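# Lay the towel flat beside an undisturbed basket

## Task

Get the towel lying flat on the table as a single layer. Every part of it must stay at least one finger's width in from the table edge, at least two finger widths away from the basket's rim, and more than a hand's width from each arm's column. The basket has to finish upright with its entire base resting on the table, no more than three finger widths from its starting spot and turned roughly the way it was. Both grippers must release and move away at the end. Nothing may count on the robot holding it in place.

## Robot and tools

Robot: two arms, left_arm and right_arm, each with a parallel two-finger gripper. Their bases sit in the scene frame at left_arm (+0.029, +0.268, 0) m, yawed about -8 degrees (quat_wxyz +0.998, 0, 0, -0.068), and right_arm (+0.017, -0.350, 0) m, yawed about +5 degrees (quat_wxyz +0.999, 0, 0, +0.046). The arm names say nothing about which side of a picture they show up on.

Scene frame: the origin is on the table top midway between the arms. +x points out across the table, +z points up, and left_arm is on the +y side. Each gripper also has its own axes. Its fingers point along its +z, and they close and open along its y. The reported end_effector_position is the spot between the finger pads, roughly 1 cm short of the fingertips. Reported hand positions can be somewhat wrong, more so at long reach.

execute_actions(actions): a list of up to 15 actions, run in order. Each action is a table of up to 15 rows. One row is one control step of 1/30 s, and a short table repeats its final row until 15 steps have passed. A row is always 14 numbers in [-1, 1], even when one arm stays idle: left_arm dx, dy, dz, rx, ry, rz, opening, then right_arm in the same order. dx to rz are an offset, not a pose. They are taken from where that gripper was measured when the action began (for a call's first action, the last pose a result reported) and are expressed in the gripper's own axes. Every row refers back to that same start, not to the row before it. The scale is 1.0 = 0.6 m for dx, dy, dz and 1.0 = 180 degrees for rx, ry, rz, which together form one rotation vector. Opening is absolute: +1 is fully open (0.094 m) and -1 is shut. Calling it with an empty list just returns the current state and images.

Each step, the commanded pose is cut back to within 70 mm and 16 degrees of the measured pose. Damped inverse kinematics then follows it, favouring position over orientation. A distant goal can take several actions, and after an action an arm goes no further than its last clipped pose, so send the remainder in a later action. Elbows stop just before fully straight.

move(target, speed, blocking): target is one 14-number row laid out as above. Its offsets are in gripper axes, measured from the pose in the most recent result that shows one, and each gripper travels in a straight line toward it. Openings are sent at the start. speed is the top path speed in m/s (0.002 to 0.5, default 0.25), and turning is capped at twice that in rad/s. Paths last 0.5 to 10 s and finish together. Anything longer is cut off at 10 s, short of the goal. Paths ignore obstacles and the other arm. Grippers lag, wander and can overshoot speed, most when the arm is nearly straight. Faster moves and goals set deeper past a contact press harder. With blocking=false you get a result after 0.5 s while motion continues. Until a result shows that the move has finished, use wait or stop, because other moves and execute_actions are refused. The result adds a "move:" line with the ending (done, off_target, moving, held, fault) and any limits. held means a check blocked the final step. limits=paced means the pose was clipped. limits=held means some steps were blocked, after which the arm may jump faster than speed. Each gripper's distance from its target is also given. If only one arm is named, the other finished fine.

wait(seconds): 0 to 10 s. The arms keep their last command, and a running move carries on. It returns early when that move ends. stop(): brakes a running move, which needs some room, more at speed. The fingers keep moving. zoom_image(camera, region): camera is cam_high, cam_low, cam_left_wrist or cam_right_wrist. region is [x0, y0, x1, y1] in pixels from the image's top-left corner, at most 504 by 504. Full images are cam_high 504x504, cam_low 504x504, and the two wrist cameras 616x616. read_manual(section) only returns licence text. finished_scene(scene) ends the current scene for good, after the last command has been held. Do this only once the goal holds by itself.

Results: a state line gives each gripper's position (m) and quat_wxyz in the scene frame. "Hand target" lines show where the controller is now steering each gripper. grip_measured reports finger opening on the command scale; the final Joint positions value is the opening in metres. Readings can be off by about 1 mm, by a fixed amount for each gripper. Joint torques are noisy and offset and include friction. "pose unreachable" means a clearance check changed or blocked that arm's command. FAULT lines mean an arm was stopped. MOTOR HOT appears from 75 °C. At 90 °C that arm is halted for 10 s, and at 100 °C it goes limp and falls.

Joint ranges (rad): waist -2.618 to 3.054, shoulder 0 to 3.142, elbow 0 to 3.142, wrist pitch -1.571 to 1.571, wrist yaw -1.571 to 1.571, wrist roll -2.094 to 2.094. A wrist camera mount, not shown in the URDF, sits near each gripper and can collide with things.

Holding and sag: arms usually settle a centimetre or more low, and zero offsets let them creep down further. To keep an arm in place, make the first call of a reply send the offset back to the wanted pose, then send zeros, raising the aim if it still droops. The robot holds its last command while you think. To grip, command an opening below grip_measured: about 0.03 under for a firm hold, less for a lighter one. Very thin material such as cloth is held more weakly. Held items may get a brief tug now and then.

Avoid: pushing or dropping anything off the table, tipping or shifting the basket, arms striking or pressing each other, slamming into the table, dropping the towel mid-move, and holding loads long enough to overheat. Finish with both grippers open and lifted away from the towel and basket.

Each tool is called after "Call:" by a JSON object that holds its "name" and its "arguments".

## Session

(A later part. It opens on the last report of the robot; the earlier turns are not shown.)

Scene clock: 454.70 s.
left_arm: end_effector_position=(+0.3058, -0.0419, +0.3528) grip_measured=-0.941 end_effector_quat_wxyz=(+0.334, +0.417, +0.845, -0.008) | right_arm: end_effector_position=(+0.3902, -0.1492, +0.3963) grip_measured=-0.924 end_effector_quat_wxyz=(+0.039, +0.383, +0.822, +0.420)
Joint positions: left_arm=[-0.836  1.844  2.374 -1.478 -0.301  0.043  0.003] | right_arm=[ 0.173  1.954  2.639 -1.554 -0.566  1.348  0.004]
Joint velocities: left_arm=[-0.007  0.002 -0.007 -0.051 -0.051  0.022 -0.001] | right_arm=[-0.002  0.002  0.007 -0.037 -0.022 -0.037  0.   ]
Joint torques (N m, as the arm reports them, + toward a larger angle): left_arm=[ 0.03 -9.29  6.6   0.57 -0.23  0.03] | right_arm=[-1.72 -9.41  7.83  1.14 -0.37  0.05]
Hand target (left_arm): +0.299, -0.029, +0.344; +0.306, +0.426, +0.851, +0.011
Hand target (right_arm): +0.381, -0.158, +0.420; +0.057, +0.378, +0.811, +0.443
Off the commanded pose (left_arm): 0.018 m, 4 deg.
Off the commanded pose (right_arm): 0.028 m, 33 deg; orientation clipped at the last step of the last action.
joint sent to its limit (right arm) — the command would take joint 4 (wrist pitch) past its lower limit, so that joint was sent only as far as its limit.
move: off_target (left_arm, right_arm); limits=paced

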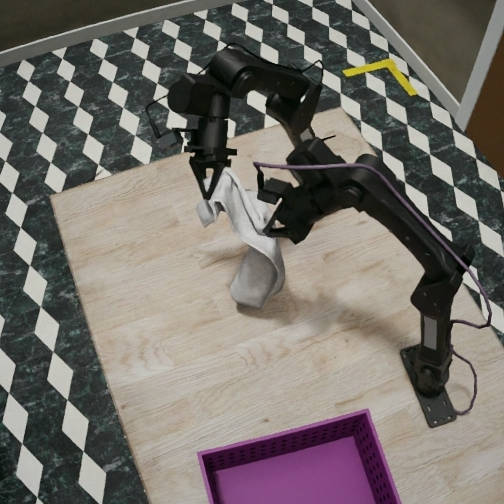

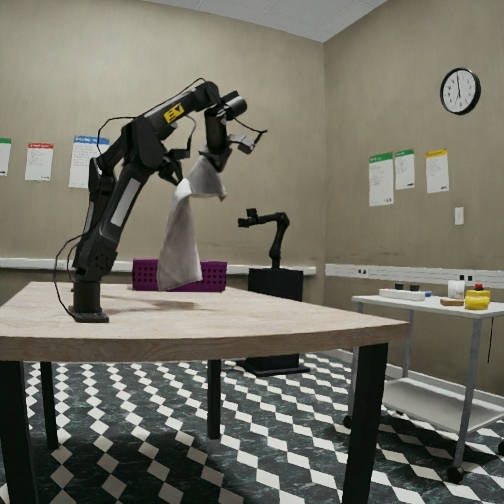

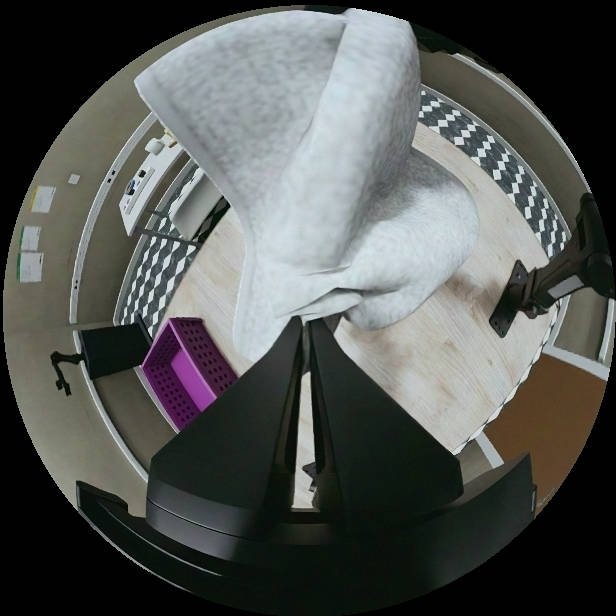

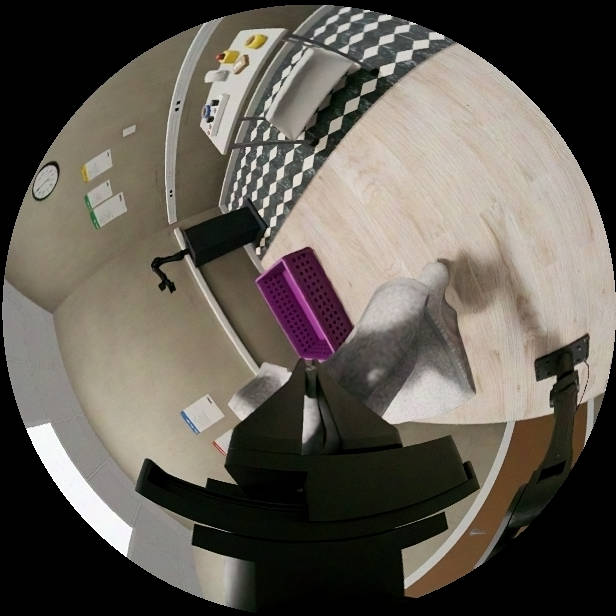

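Call:
{"name": "execute_actions", "arguments": {"actions": [[[0,0.01,0,0,0,0,-0.96, 0,0,-0.01,0,0,0,-1],[0,0.015,0,0,0,0,-0.93, 0,0,-0.01,0,0,0,-1],[0,0.02,0,0,0,0,-0.91, 0,0,-0.01,0,0,0,-1],[0,0.02,0,0,0,0,-0.89, 0,0,-0.01,0,0,0,-1],[0,0.02,0,0,0,0,-0.87, 0,0,-0.01,0,0,0,-1],[0,0.02,0,0,0,0,-0.85, 0,0,-0.01,0,0,0,-1],[0,0.02,0,0,0,0,-0.82, 0,0,-0.01,0,0,0,-1],[0,0.02,0,0,0,0,-0.78, 0,0,-0.01,0,0,0,-1],[0,0.02,0,0,0,0,-0.72, 0,0,-0.01,0,0,0,-1],[0,0.02,0,0,0,0,-0.65, 0,0,-0.01,0,0,0,-1],[0,0.02,0,0,0,0,-0.55, 0,0,-0.01,0,0,0,-1],[0,0.02,0,0,0,0,-0.45, 0,0,-0.01,0,0,0,-1],[0,0.02,0,0,0,0,-0.35, 0,0,-0.01,0,0,0,-1],[0,0.02,0,0,0,0,-0.3, 0,0,-0.01,0,0,0,-1],[0,0.02,0,0,0,0,-0.3, 0,0,-0.01,0,0,0,-1]],[[0,0,-0.1,0,0,0,-0.3, 0,0,0,0,0,0,-1]]]}}

Call:
{"name": "zoom_image", "arguments": {"camera": "cam_low", "region": [90, 110, 310, 320]}}

Call:
{"name": "zoom_image", "arguments": {"camera": "cam_high", "region": [130, 130, 370, 350]}}

Scene clock: 464.73 s.
left_arm: end_effector_position=(+0.2824, -0.0233, +0.4027) grip_measured=-0.302 end_effector_quat_wxyz=(+0.379, +0.415, +0.826, -0.034) | right_arm: end_effector_position=(+0.3901, -0.1492, +0.3965) grip_measured=-0.924 end_effector_quat_wxyz=(+0.038, +0.383, +0.822, +0.420)
Joint positions: left_arm=[-0.861  1.782  2.49  -1.548 -0.305  0.052  0.033] | right_arm=[ 0.173  1.954  2.639 -1.554 -0.568  1.35   0.004]
Joint velocities: left_arm=[ 0.002  0.012  0.002 -0.081  0.007 -0.022 -0.002] | right_arm=[ 0.002 -0.017  0.007 -0.051  0.037  0.037  0.   ]
Joint torques (N m, as the arm reports them, + toward a larger angle): left_arm=[-0.26 -7.08  6.79  1.3  -0.26 -0.08] | right_arm=[ 0.   -7.14  4.72  1.17 -0.2   0.  ]
Hand target (left_arm): +0.281, -0.020, +0.401; +0.374, +0.412, +0.831, -0.025
Hand target (right_arm): +0.390, -0.149, +0.397; +0.037, +0.383, +0.821, +0.421
Off the commanded pose (left_arm): 0.003 m, 6 deg.
Off the commanded pose (right_arm): 0.000 m, 0 deg.
joint sent to its limit (left arm) — the command would take joint 4 (wrist pitch) past its lower limit, so that joint was sent only as far as its limit.

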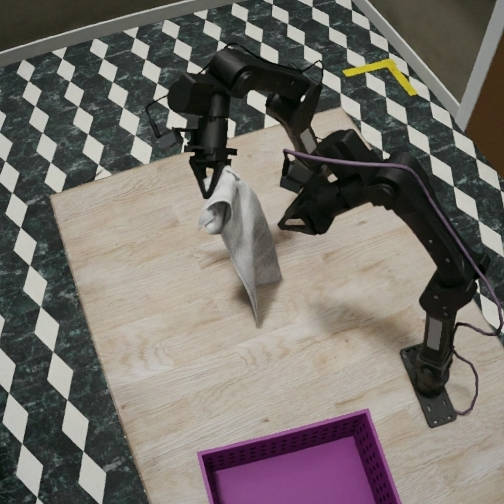

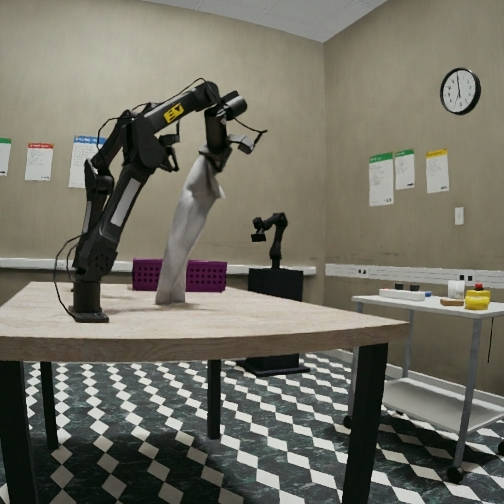

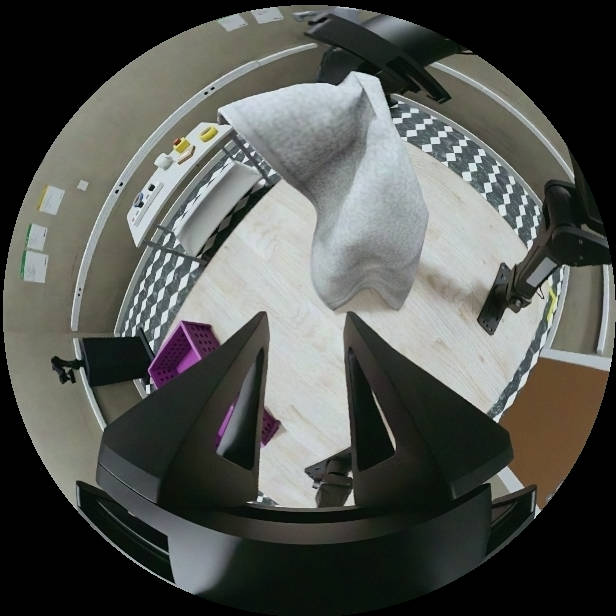

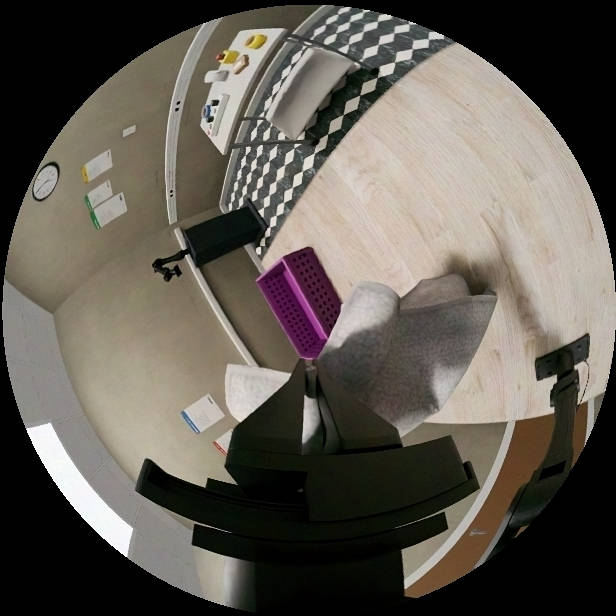

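Region (90, 110, 310, 320) of cam_low's 504x504 image, scaled by 2.291, with more detail than that image has; it fills the top 481 rows of this view, and the rest is white.

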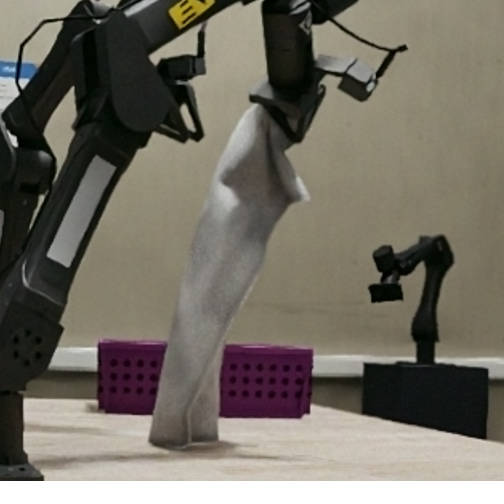

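Region (130, 130, 370, 350) of cam_high's 504x504 image, scaled by 2.100, with more detail than that image has; it fills the top 462 rows of this view, and the rest is white.

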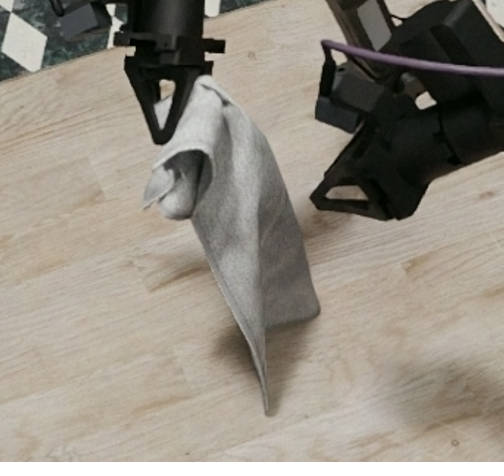

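Call:
{"name": "move", "arguments": {"target": [-0.03,0.1,-0.05,0,0,0,0.2, 0.116,0.054,-0.14,0,0,0,-1], "speed": 0.1}}

Call:
{"name": "zoom_image", "arguments": {"camera": "cam_low", "region": [90, 80, 330, 320]}}

Call:
{"name": "zoom_image", "arguments": {"camera": "cam_high", "region": [130, 110, 370, 350]}}

Scene clock: 481.43 s.
left_arm: end_effector_position=(+0.3141, +0.0148, +0.4506) grip_measured=+0.198 end_effector_quat_wxyz=(+0.439, +0.401, +0.803, -0.047) | right_arm: end_effector_position=(+0.3431, -0.1472, +0.4769) grip_measured=-0.924 end_effector_quat_wxyz=(+0.073, +0.389, +0.771, +0.500)
Joint positions: left_arm=[-0.685  1.797  2.679 -1.555 -0.196  0.202  0.056] | right_arm=[ 0.216  1.858  2.797 -1.554 -0.557  1.535  0.004]
Joint velocities: left_arm=[-0.002 -0.007  0.007  0.007  0.022  0.051 -0.001] | right_arm=[-0.017 -0.007 -0.007  0.037  0.022  0.007 -0.   ]
Joint torques (N m, as the arm reports them, + toward a larger angle): left_arm=[ 0.47 -6.26  6.96  1.48  0.06  0.12] | right_arm=[ 0.8  -7.49  5.82  1.38 -0.17  0.06]
Hand target (left_arm): +0.314, +0.016, +0.450; +0.434, +0.406, +0.803, -0.048
Hand target (right_arm): +0.329, -0.148, +0.492; +0.083, +0.376, +0.766, +0.515
Off the commanded pose (left_arm): 0.001 m, 8 deg.
Off the commanded pose (right_arm): 0.021 m, 12 deg.
joint sent to its limit (left arm) — the command would take joint 4 (wrist pitch) past its lower limit, so that joint was sent only as far as its limit.
joint sent to its limit (right arm) — the command would take joint 4 (wrist pitch) past its lower limit, so that joint was sent only as far as its limit.
move: off_target (left_arm, right_arm)

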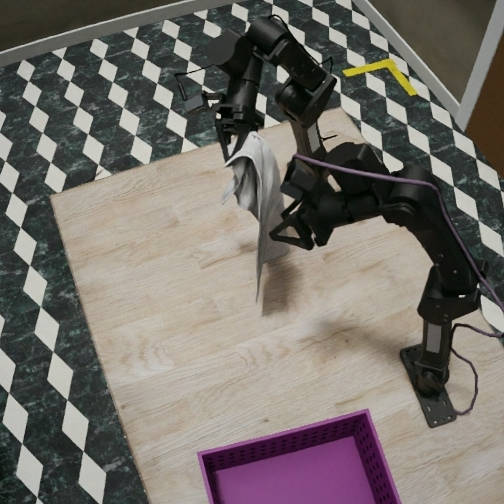

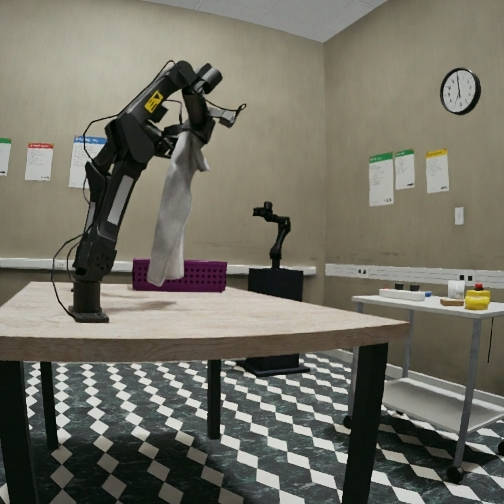

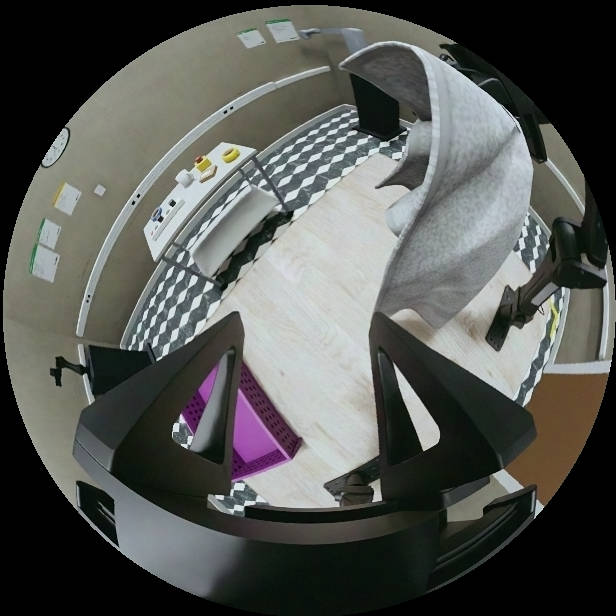

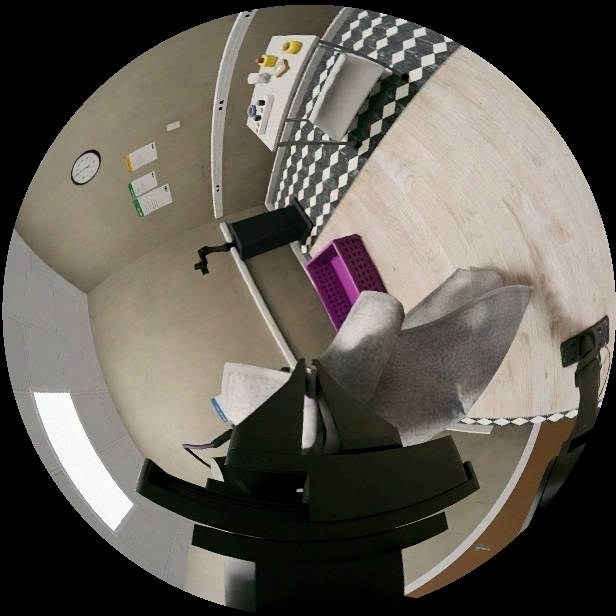

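Region (90, 80, 330, 320) of cam_low's 504x504 image, scaled by 2.100, with more detail than that image has.

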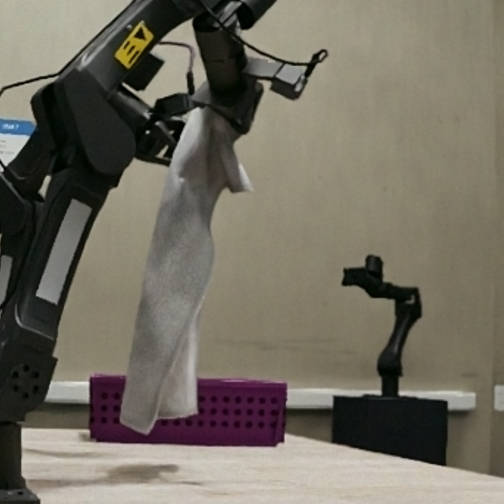

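Region (130, 110, 370, 350) of cam_high's 504x504 image, scaled by 2.100, with more detail than that image has.

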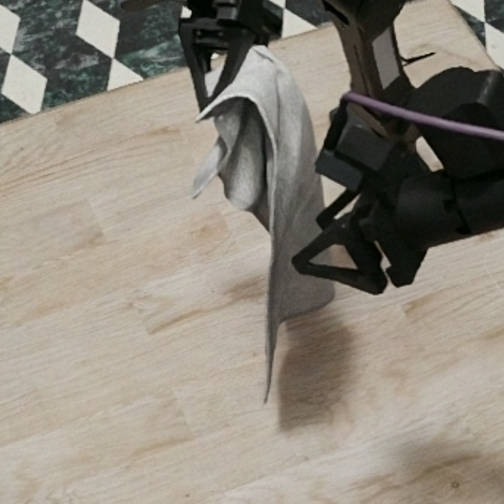

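Call:
{"name": "move", "arguments": {"target": [0.408,-0.172,0.247,0.148,0.037,0.022,0.2, 0.02,0,-0.03,0,0,0,-1], "speed": 0.2}}

Call:
{"name": "zoom_image", "arguments": {"camera": "cam_low", "region": [90, 80, 330, 320]}}

Call:
{"name": "zoom_image", "arguments": {"camera": "cam_high", "region": [130, 110, 370, 350]}}

Scene clock: 498.77 s.
left_arm: end_effector_position=(+0.2723, +0.0230, +0.1590) grip_measured=+0.198 end_effector_quat_wxyz=(+0.302, +0.520, +0.777, -0.188) | right_arm: end_effector_position=(+0.3371, -0.1492, +0.4817) grip_measured=-0.924 end_effector_quat_wxyz=(+0.074, +0.391, +0.767, +0.504)
Joint positions: left_arm=[-0.484  1.282  0.948 -0.582  0.341  0.443  0.056] | right_arm=[ 0.216  1.838  2.788 -1.554 -0.556  1.547  0.004]
Joint velocities: left_arm=[-0.002 -0.002 -0.012  0.051  0.081  0.037 -0.   ] | right_arm=[ 0.017  0.012 -0.007 -0.11  -0.022 -0.022 -0.001]
Joint torques (N m, as the arm reports them, + toward a larger angle): left_arm=[ 0.8  -4.7   6.64  1.36  0.37  0.15] | right_arm=[ 0.2  -7.62  2.5   1.39 -0.14  0.05]
Hand target (left_arm): +0.269, +0.025, +0.150; +0.289, +0.522, +0.779, -0.193
Hand target (right_arm): +0.326, -0.152, +0.489; +0.078, +0.388, +0.764, +0.509
Off the commanded pose (left_arm): 0.011 m, 2 deg.
Off the commanded pose (right_arm): 0.014 m, 1 deg.
joint sent to its limit (right arm) — the command would take joint 4 (wrist pitch) past its lower limit, so that joint was sent only as far as its limit.
move: off_target (left_arm, right_arm)

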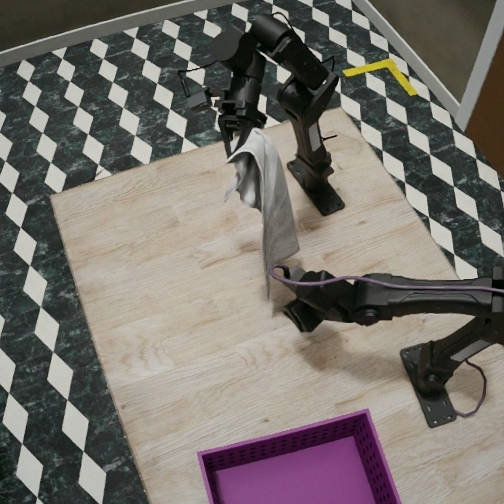

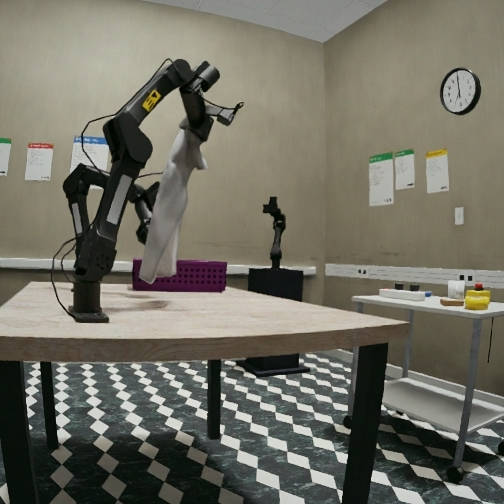

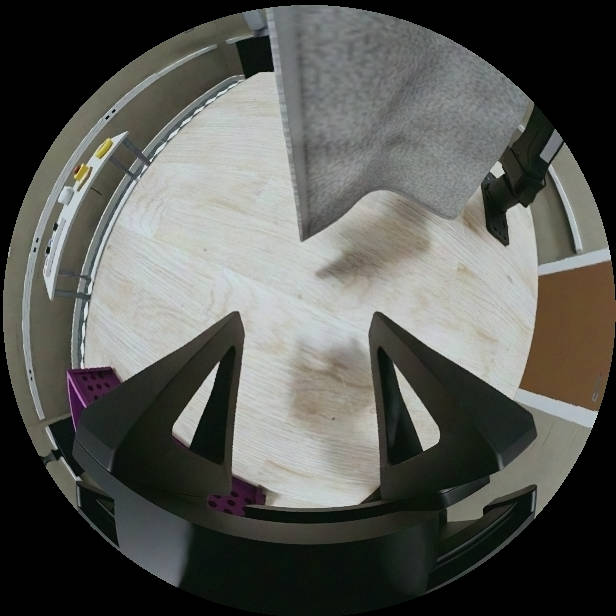

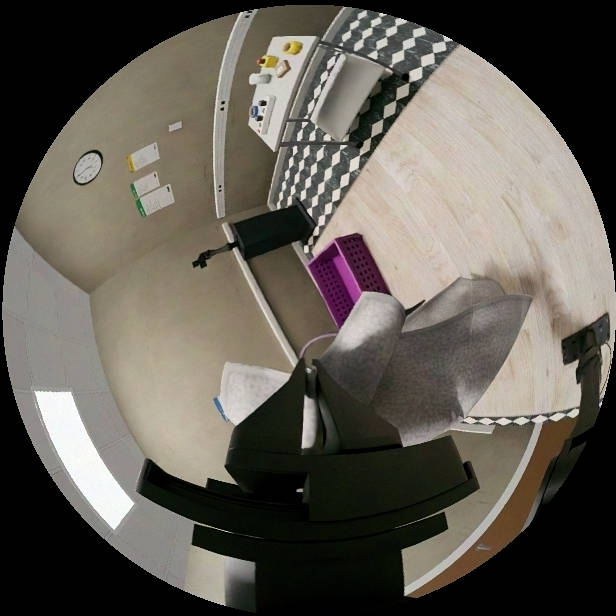

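Region (90, 80, 330, 320) of cam_low's 504x504 image, scaled by 2.100, with more detail than that image has.

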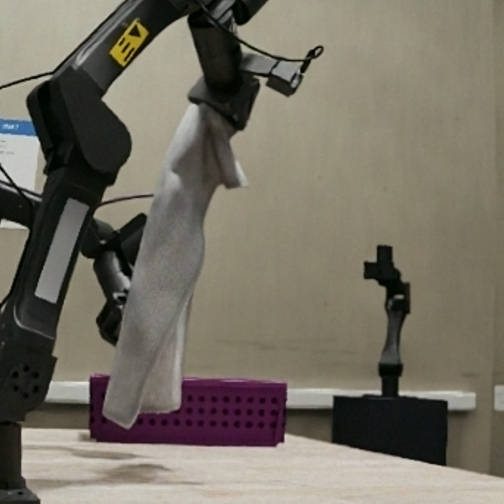

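Region (130, 110, 370, 350) of cam_high's 504x504 image, scaled by 2.100, with more detail than that image has.

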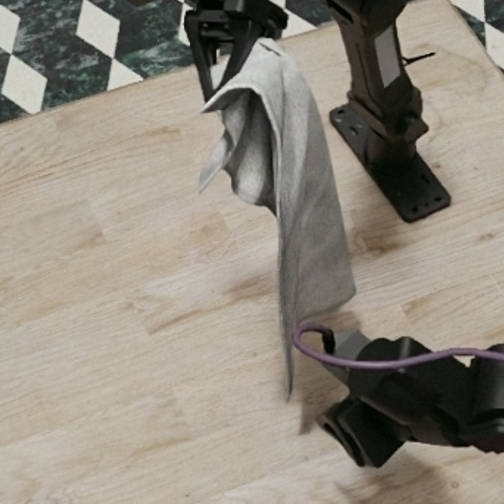

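Call:
{"name": "move", "arguments": {"target": [-0.07,0.062,0.10,0.191,0.021,0.224,0.2, 0,0,-0.01,0,0,0,-1], "speed": 0.15}}

Call:
{"name": "zoom_image", "arguments": {"camera": "cam_high", "region": [130, 110, 370, 350]}}

Scene clock: 516.50 s.
left_arm: end_effector_position=(+0.3330, -0.0252, +0.1400) grip_measured=+0.198 end_effector_quat_wxyz=(+0.156, +0.824, +0.476, -0.267) | right_arm: end_effector_position=(+0.3371, -0.1492, +0.4817) grip_measured=-0.924 end_effector_quat_wxyz=(+0.074, +0.391, +0.767, +0.504)
Joint positions: left_arm=[-0.385  2.121  1.924 -1.373  0.628  1.575  0.056] | right_arm=[ 0.216  1.838  2.788 -1.554 -0.556  1.547  0.004]
Joint velocities: left_arm=[ 0.012 -0.007 -0.002 -0.066 -0.081 -0.051  0.002] | right_arm=[-0.007 -0.017  0.007  0.051 -0.037 -0.081 -0.   ]
Joint torques (N m, as the arm reports them, + toward a larger angle): left_arm=[  0.03 -11.86   9.71   0.11   0.61   0.12] | right_arm=[-0.99 -6.15  2.93  1.39 -0.23 -0.05]
Hand target (left_arm): +0.333, -0.028, +0.143; +0.158, +0.823, +0.471, -0.275
Hand target (right_arm): +0.334, -0.153, +0.484; +0.076, +0.390, +0.765, +0.506
Off the commanded pose (left_arm): 0.004 m, 1 deg.
Off the commanded pose (right_arm): 0.006 m, 0 deg.
joint sent to its limit (right arm) — the command would take joint 4 (wrist pitch) past its lower limit, so that joint was sent only as far as its limit.
move: done

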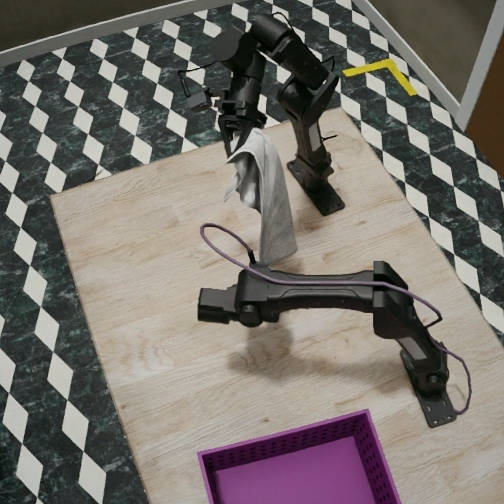

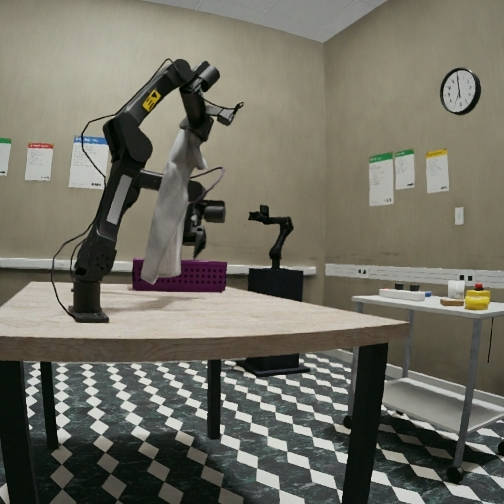

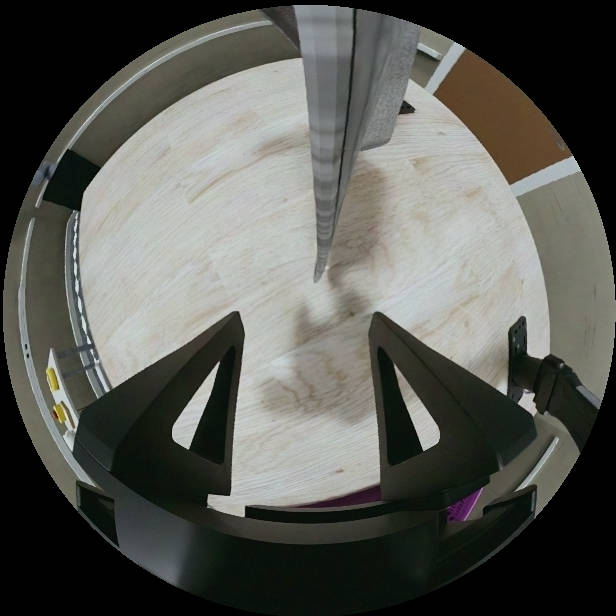

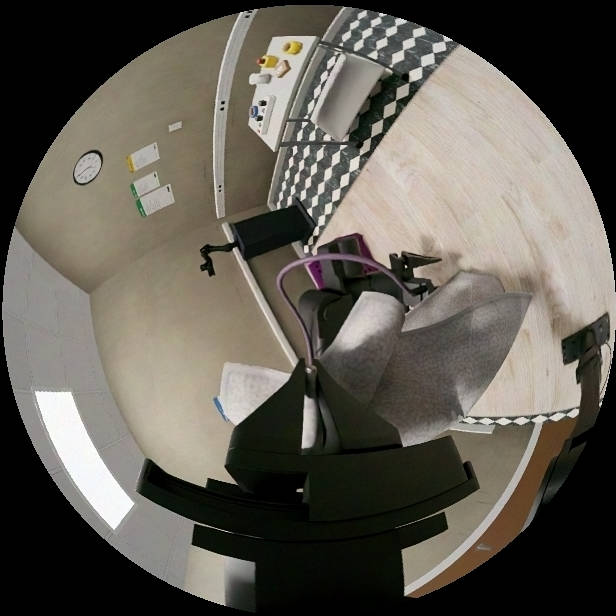

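Region (130, 110, 370, 350) of cam_high's 504x504 image, scaled by 2.100, with more detail than that image has.

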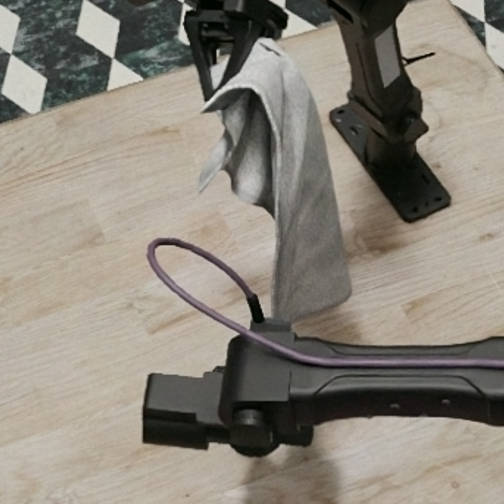

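Call:
{"name": "move", "arguments": {"target": [-0.02,-0.006,0.095,0,0,0,0.2, 0,0,-0.01,0,0,0,-1], "speed": 0.08}}

Call:
{"name": "zoom_image", "arguments": {"camera": "cam_left_wrist", "region": [180, 150, 440, 410]}}

Scene clock: 531.37 s.
left_arm: end_effector_position=(+0.3138, -0.0636, +0.1010) grip_measured=+0.198 end_effector_quat_wxyz=(+0.159, +0.825, +0.472, -0.266) | right_arm: end_effector_position=(+0.3371, -0.1492, +0.4817) grip_measured=-0.924 end_effector_quat_wxyz=(+0.074, +0.391, +0.767, +0.504)
Joint positions: left_arm=[-0.488  2.119  1.763 -1.134  0.626  1.453  0.056] | right_arm=[ 0.216  1.838  2.788 -1.554 -0.556  1.547  0.004]
Joint velocities: left_arm=[ 0.002  0.002 -0.007  0.051 -0.007  0.037 -0.   ] | right_arm=[ 0.002  0.017 -0.007 -0.007  0.037  0.007 -0.001]
Joint torques (N m, as the arm reports them, + toward a larger angle): left_arm=[ -0.24 -14.77   4.86   0.43   0.42  -0.05] | right_arm=[-0.98 -6.14  2.94  1.38 -0.23 -0.05]
Hand target (left_arm): +0.309, -0.062, +0.101; +0.156, +0.824, +0.476, -0.266
Hand target (right_arm): +0.334, -0.153, +0.484; +0.076, +0.390, +0.765, +0.506
Off the commanded pose (left_arm): 0.006 m, 1 deg.
Off the commanded pose (right_arm): 0.006 m, 0 deg.
joint sent to its limit (right arm) — the command would take joint 4 (wrist pitch) past its lower limit, so that joint was sent only as far as its limit.
move: done

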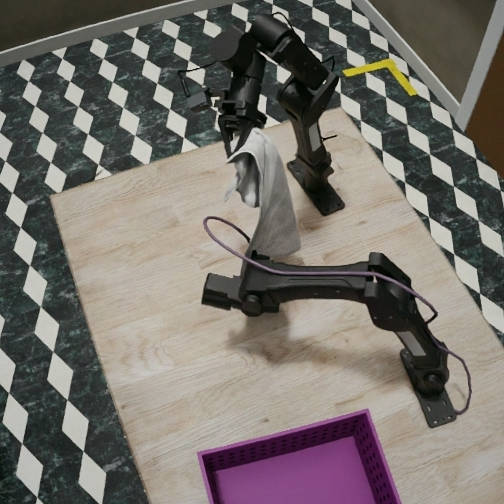

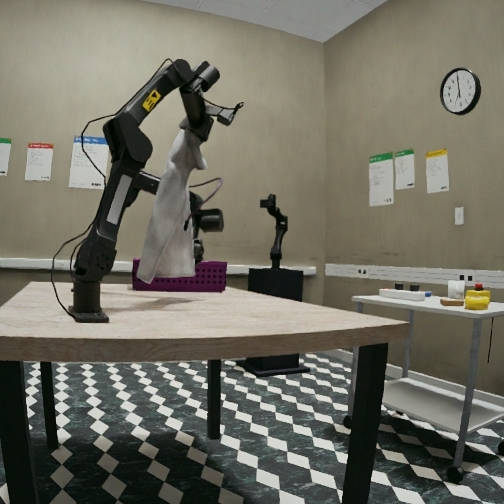

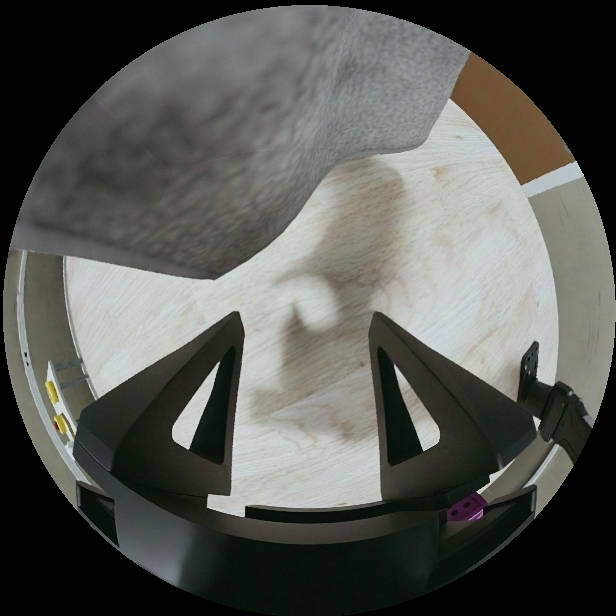

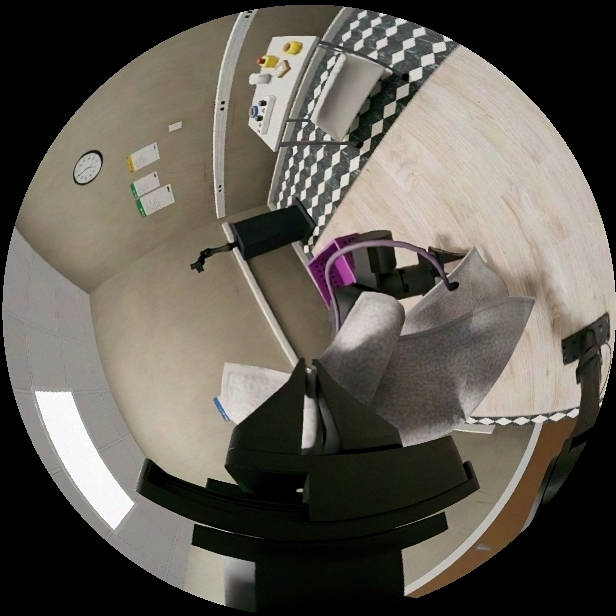

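Region (180, 150, 440, 410) of cam_left_wrist's 616x616 image, scaled by 1.938, with more detail than that image has.

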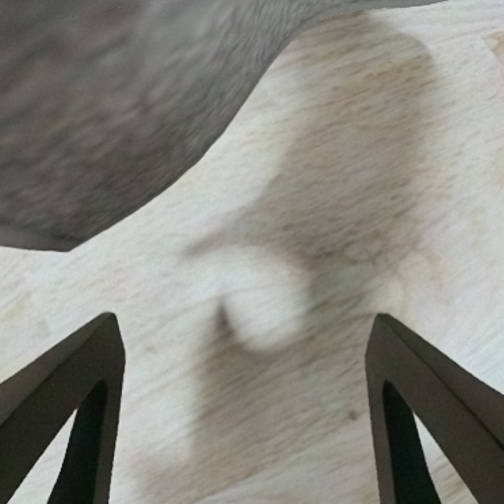

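Call:
{"name": "move", "arguments": {"target": [0.093,0,-0.043,0,-0.139,0,0.2, 0,0,-0.01,0,0,0,-1], "speed": 0.1}}

Scene clock: 546.77 s.
left_arm: end_effector_position=(+0.3373, -0.0093, +0.0832) grip_measured=+0.198 end_effector_quat_wxyz=(+0.246, +0.752, +0.430, -0.434) | right_arm: end_effector_position=(+0.3371, -0.1492, +0.4817) grip_measured=-0.924 end_effector_quat_wxyz=(+0.074, +0.391, +0.767, +0.504)
Joint positions: left_arm=[-0.226  2.289  1.737 -1.308  1.019  1.904  0.056] | right_arm=[ 0.216  1.838  2.788 -1.554 -0.556  1.547  0.004]
Joint velocities: left_arm=[-0.027  0.002 -0.012 -0.051  0.037 -0.007  0.   ] | right_arm=[-0.002 -0.017 -0.012  0.037 -0.007 -0.007 -0.   ]
Joint torques (N m, as the arm reports them, + toward a larger angle): left_arm=[  0.35 -12.62   9.19  -0.35   0.82   0.12] | right_arm=[-0.99 -6.13  2.93  1.39 -0.23 -0.05]
Hand target (left_arm): +0.343, -0.012, +0.088; +0.258, +0.748, +0.426, -0.439
Hand target (right_arm): +0.334, -0.153, +0.484; +0.076, +0.390, +0.765, +0.506
Off the commanded pose (left_arm): 0.009 m, 2 deg.
Off the commanded pose (right_arm): 0.006 m, 0 deg.
joint sent to its limit (right arm) — the command would take joint 4 (wrist pitch) past its lower limit, so that joint was sent only as far as its limit.
move: done

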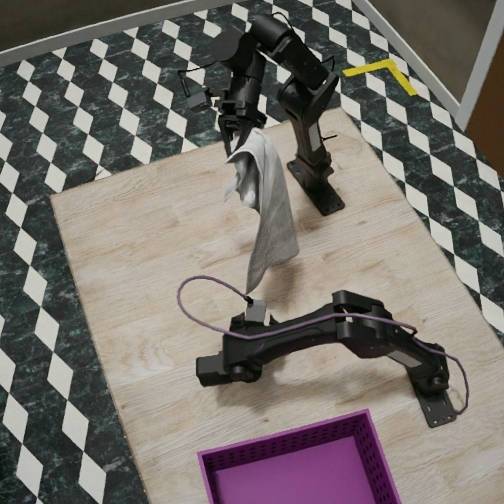

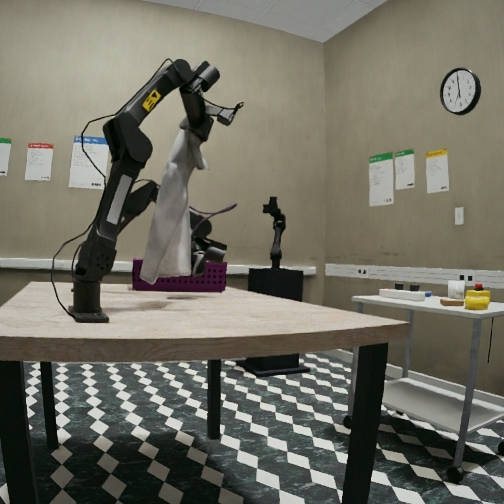

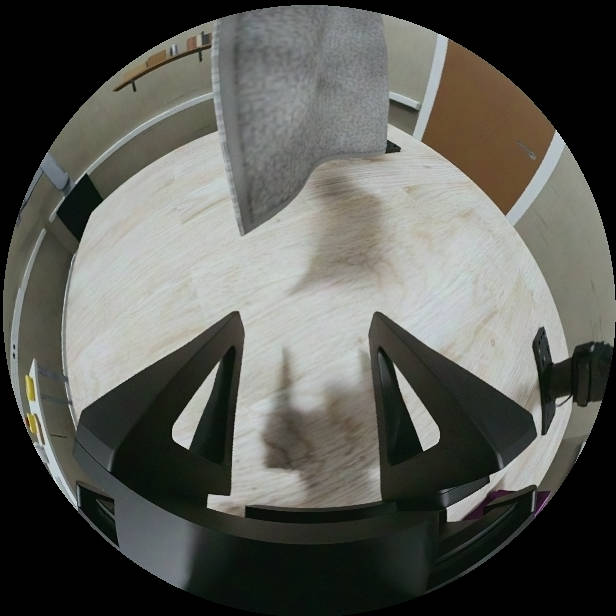

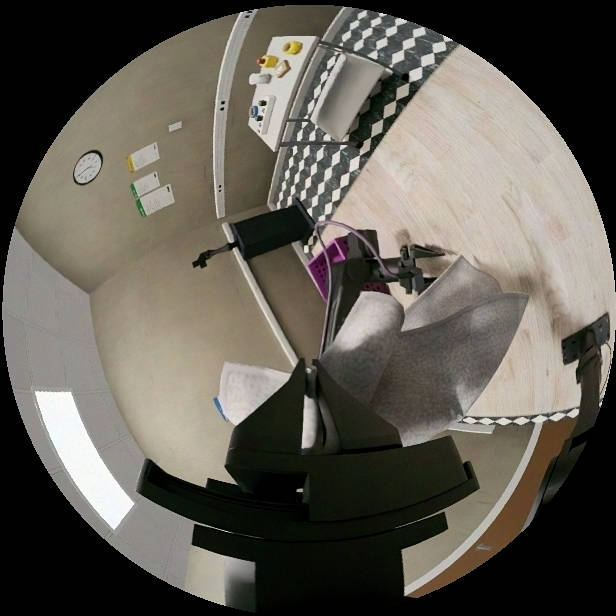

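Call:
{"name": "move", "arguments": {"target": [0,0.09,0,0,0,0,0.2, 0,0,-0.01,0,0,0,-1], "speed": 0.1}}

Scene clock: 551.50 s.
left_arm: end_effector_position=(+0.3842, -0.0327, +0.0834) grip_measured=+0.198 end_effector_quat_wxyz=(+0.250, +0.753, +0.432, -0.428) | right_arm: end_effector_position=(+0.3371, -0.1492, +0.4817) grip_measured=-0.924 end_effector_quat_wxyz=(+0.074, +0.391, +0.767, +0.504)
Joint positions: left_arm=[-0.238  2.498  2.12  -1.438  1.019  1.865  0.056] | right_arm=[ 0.216  1.838  2.788 -1.554 -0.556  1.547  0.004]
Joint velocities: left_arm=[ 0.007 -0.012  0.012 -0.007 -0.037 -0.037  0.   ] | right_arm=[-0.007  0.007 -0.022  0.066  0.022 -0.037  0.001]
Joint torques (N m, as the arm reports them, + toward a larger angle): left_arm=[ -0.48 -14.3    9.23  -0.27   0.62   0.01] | right_arm=[-0.99 -6.14  2.94  1.38 -0.23 -0.05]
Hand target (left_arm): +0.384, -0.036, +0.083; +0.247, +0.752, +0.431, -0.433
Hand target (right_arm): +0.334, -0.153, +0.484; +0.076, +0.390, +0.765, +0.506
Off the commanded pose (left_arm): 0.004 m, 1 deg.
Off the commanded pose (right_arm): 0.006 m, 0 deg.
joint sent to its limit (right arm) — the command would take joint 4 (wrist pitch) past its lower limit, so that joint was sent only as far as its limit.
move: done

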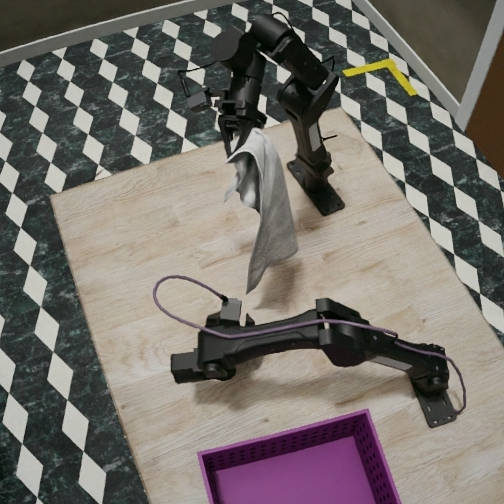

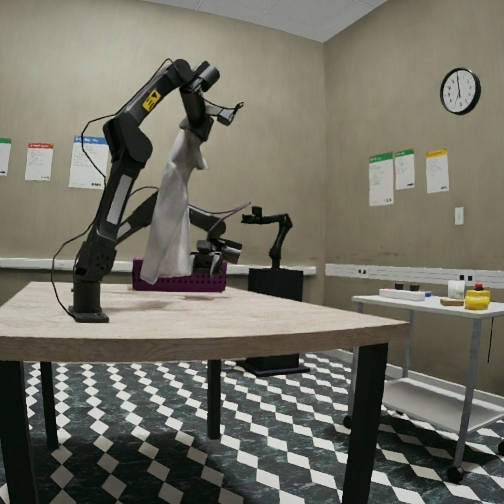

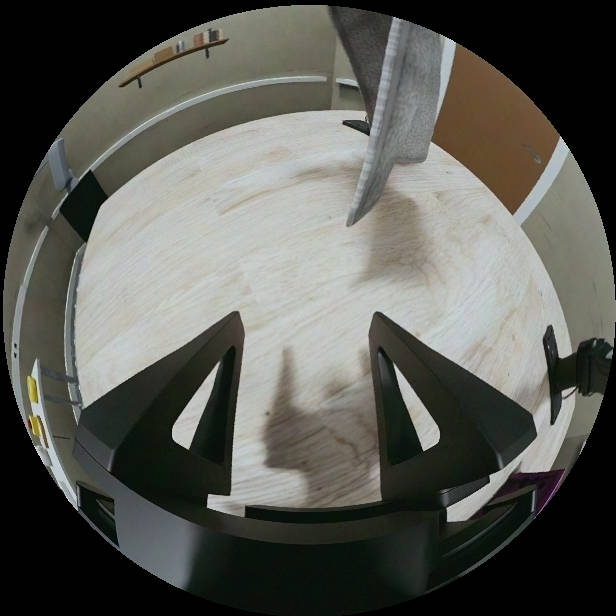

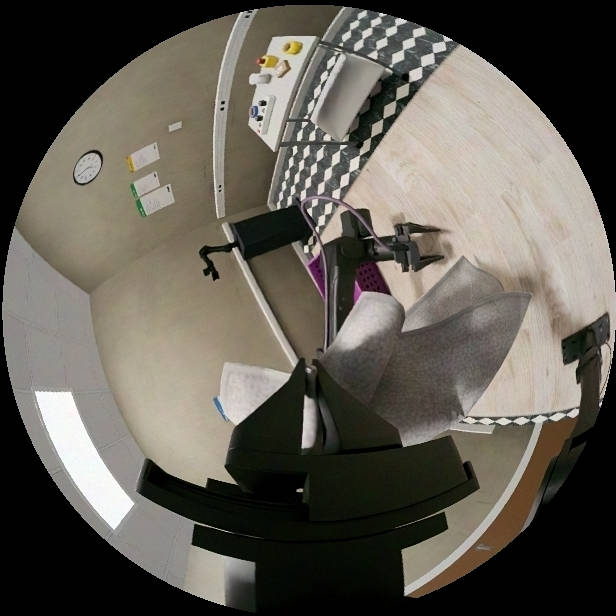

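Call:
{"name": "zoom_image", "arguments": {"camera": "cam_low", "region": [110, 190, 270, 320]}}

Call:
{"name": "zoom_image", "arguments": {"camera": "cam_high", "region": [150, 200, 350, 400]}}

Region (110, 190, 270, 320) of cam_low's 504x504 image, scaled by 3.150, with more detail than that image has; it fills the top 410 rows of this view, and the rest is white.

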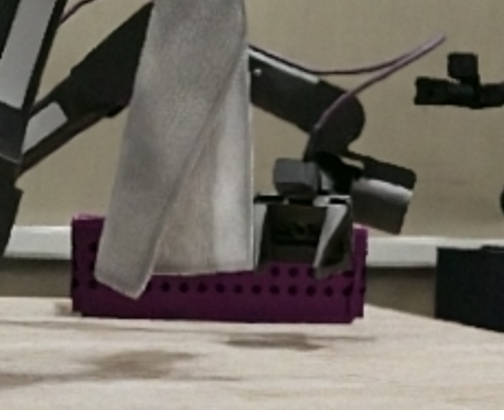

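Region (150, 200, 350, 400) of cam_high's 504x504 image, scaled by 2.520, with more detail than that image has.

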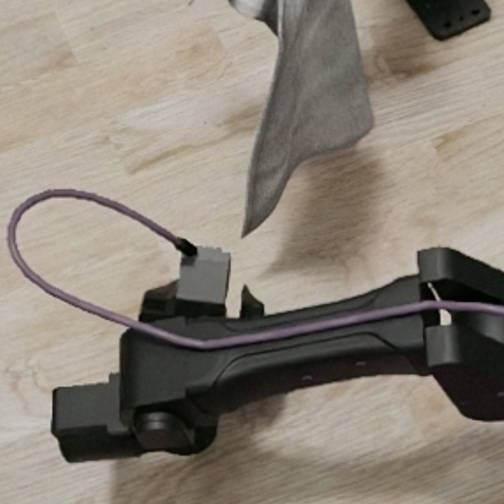

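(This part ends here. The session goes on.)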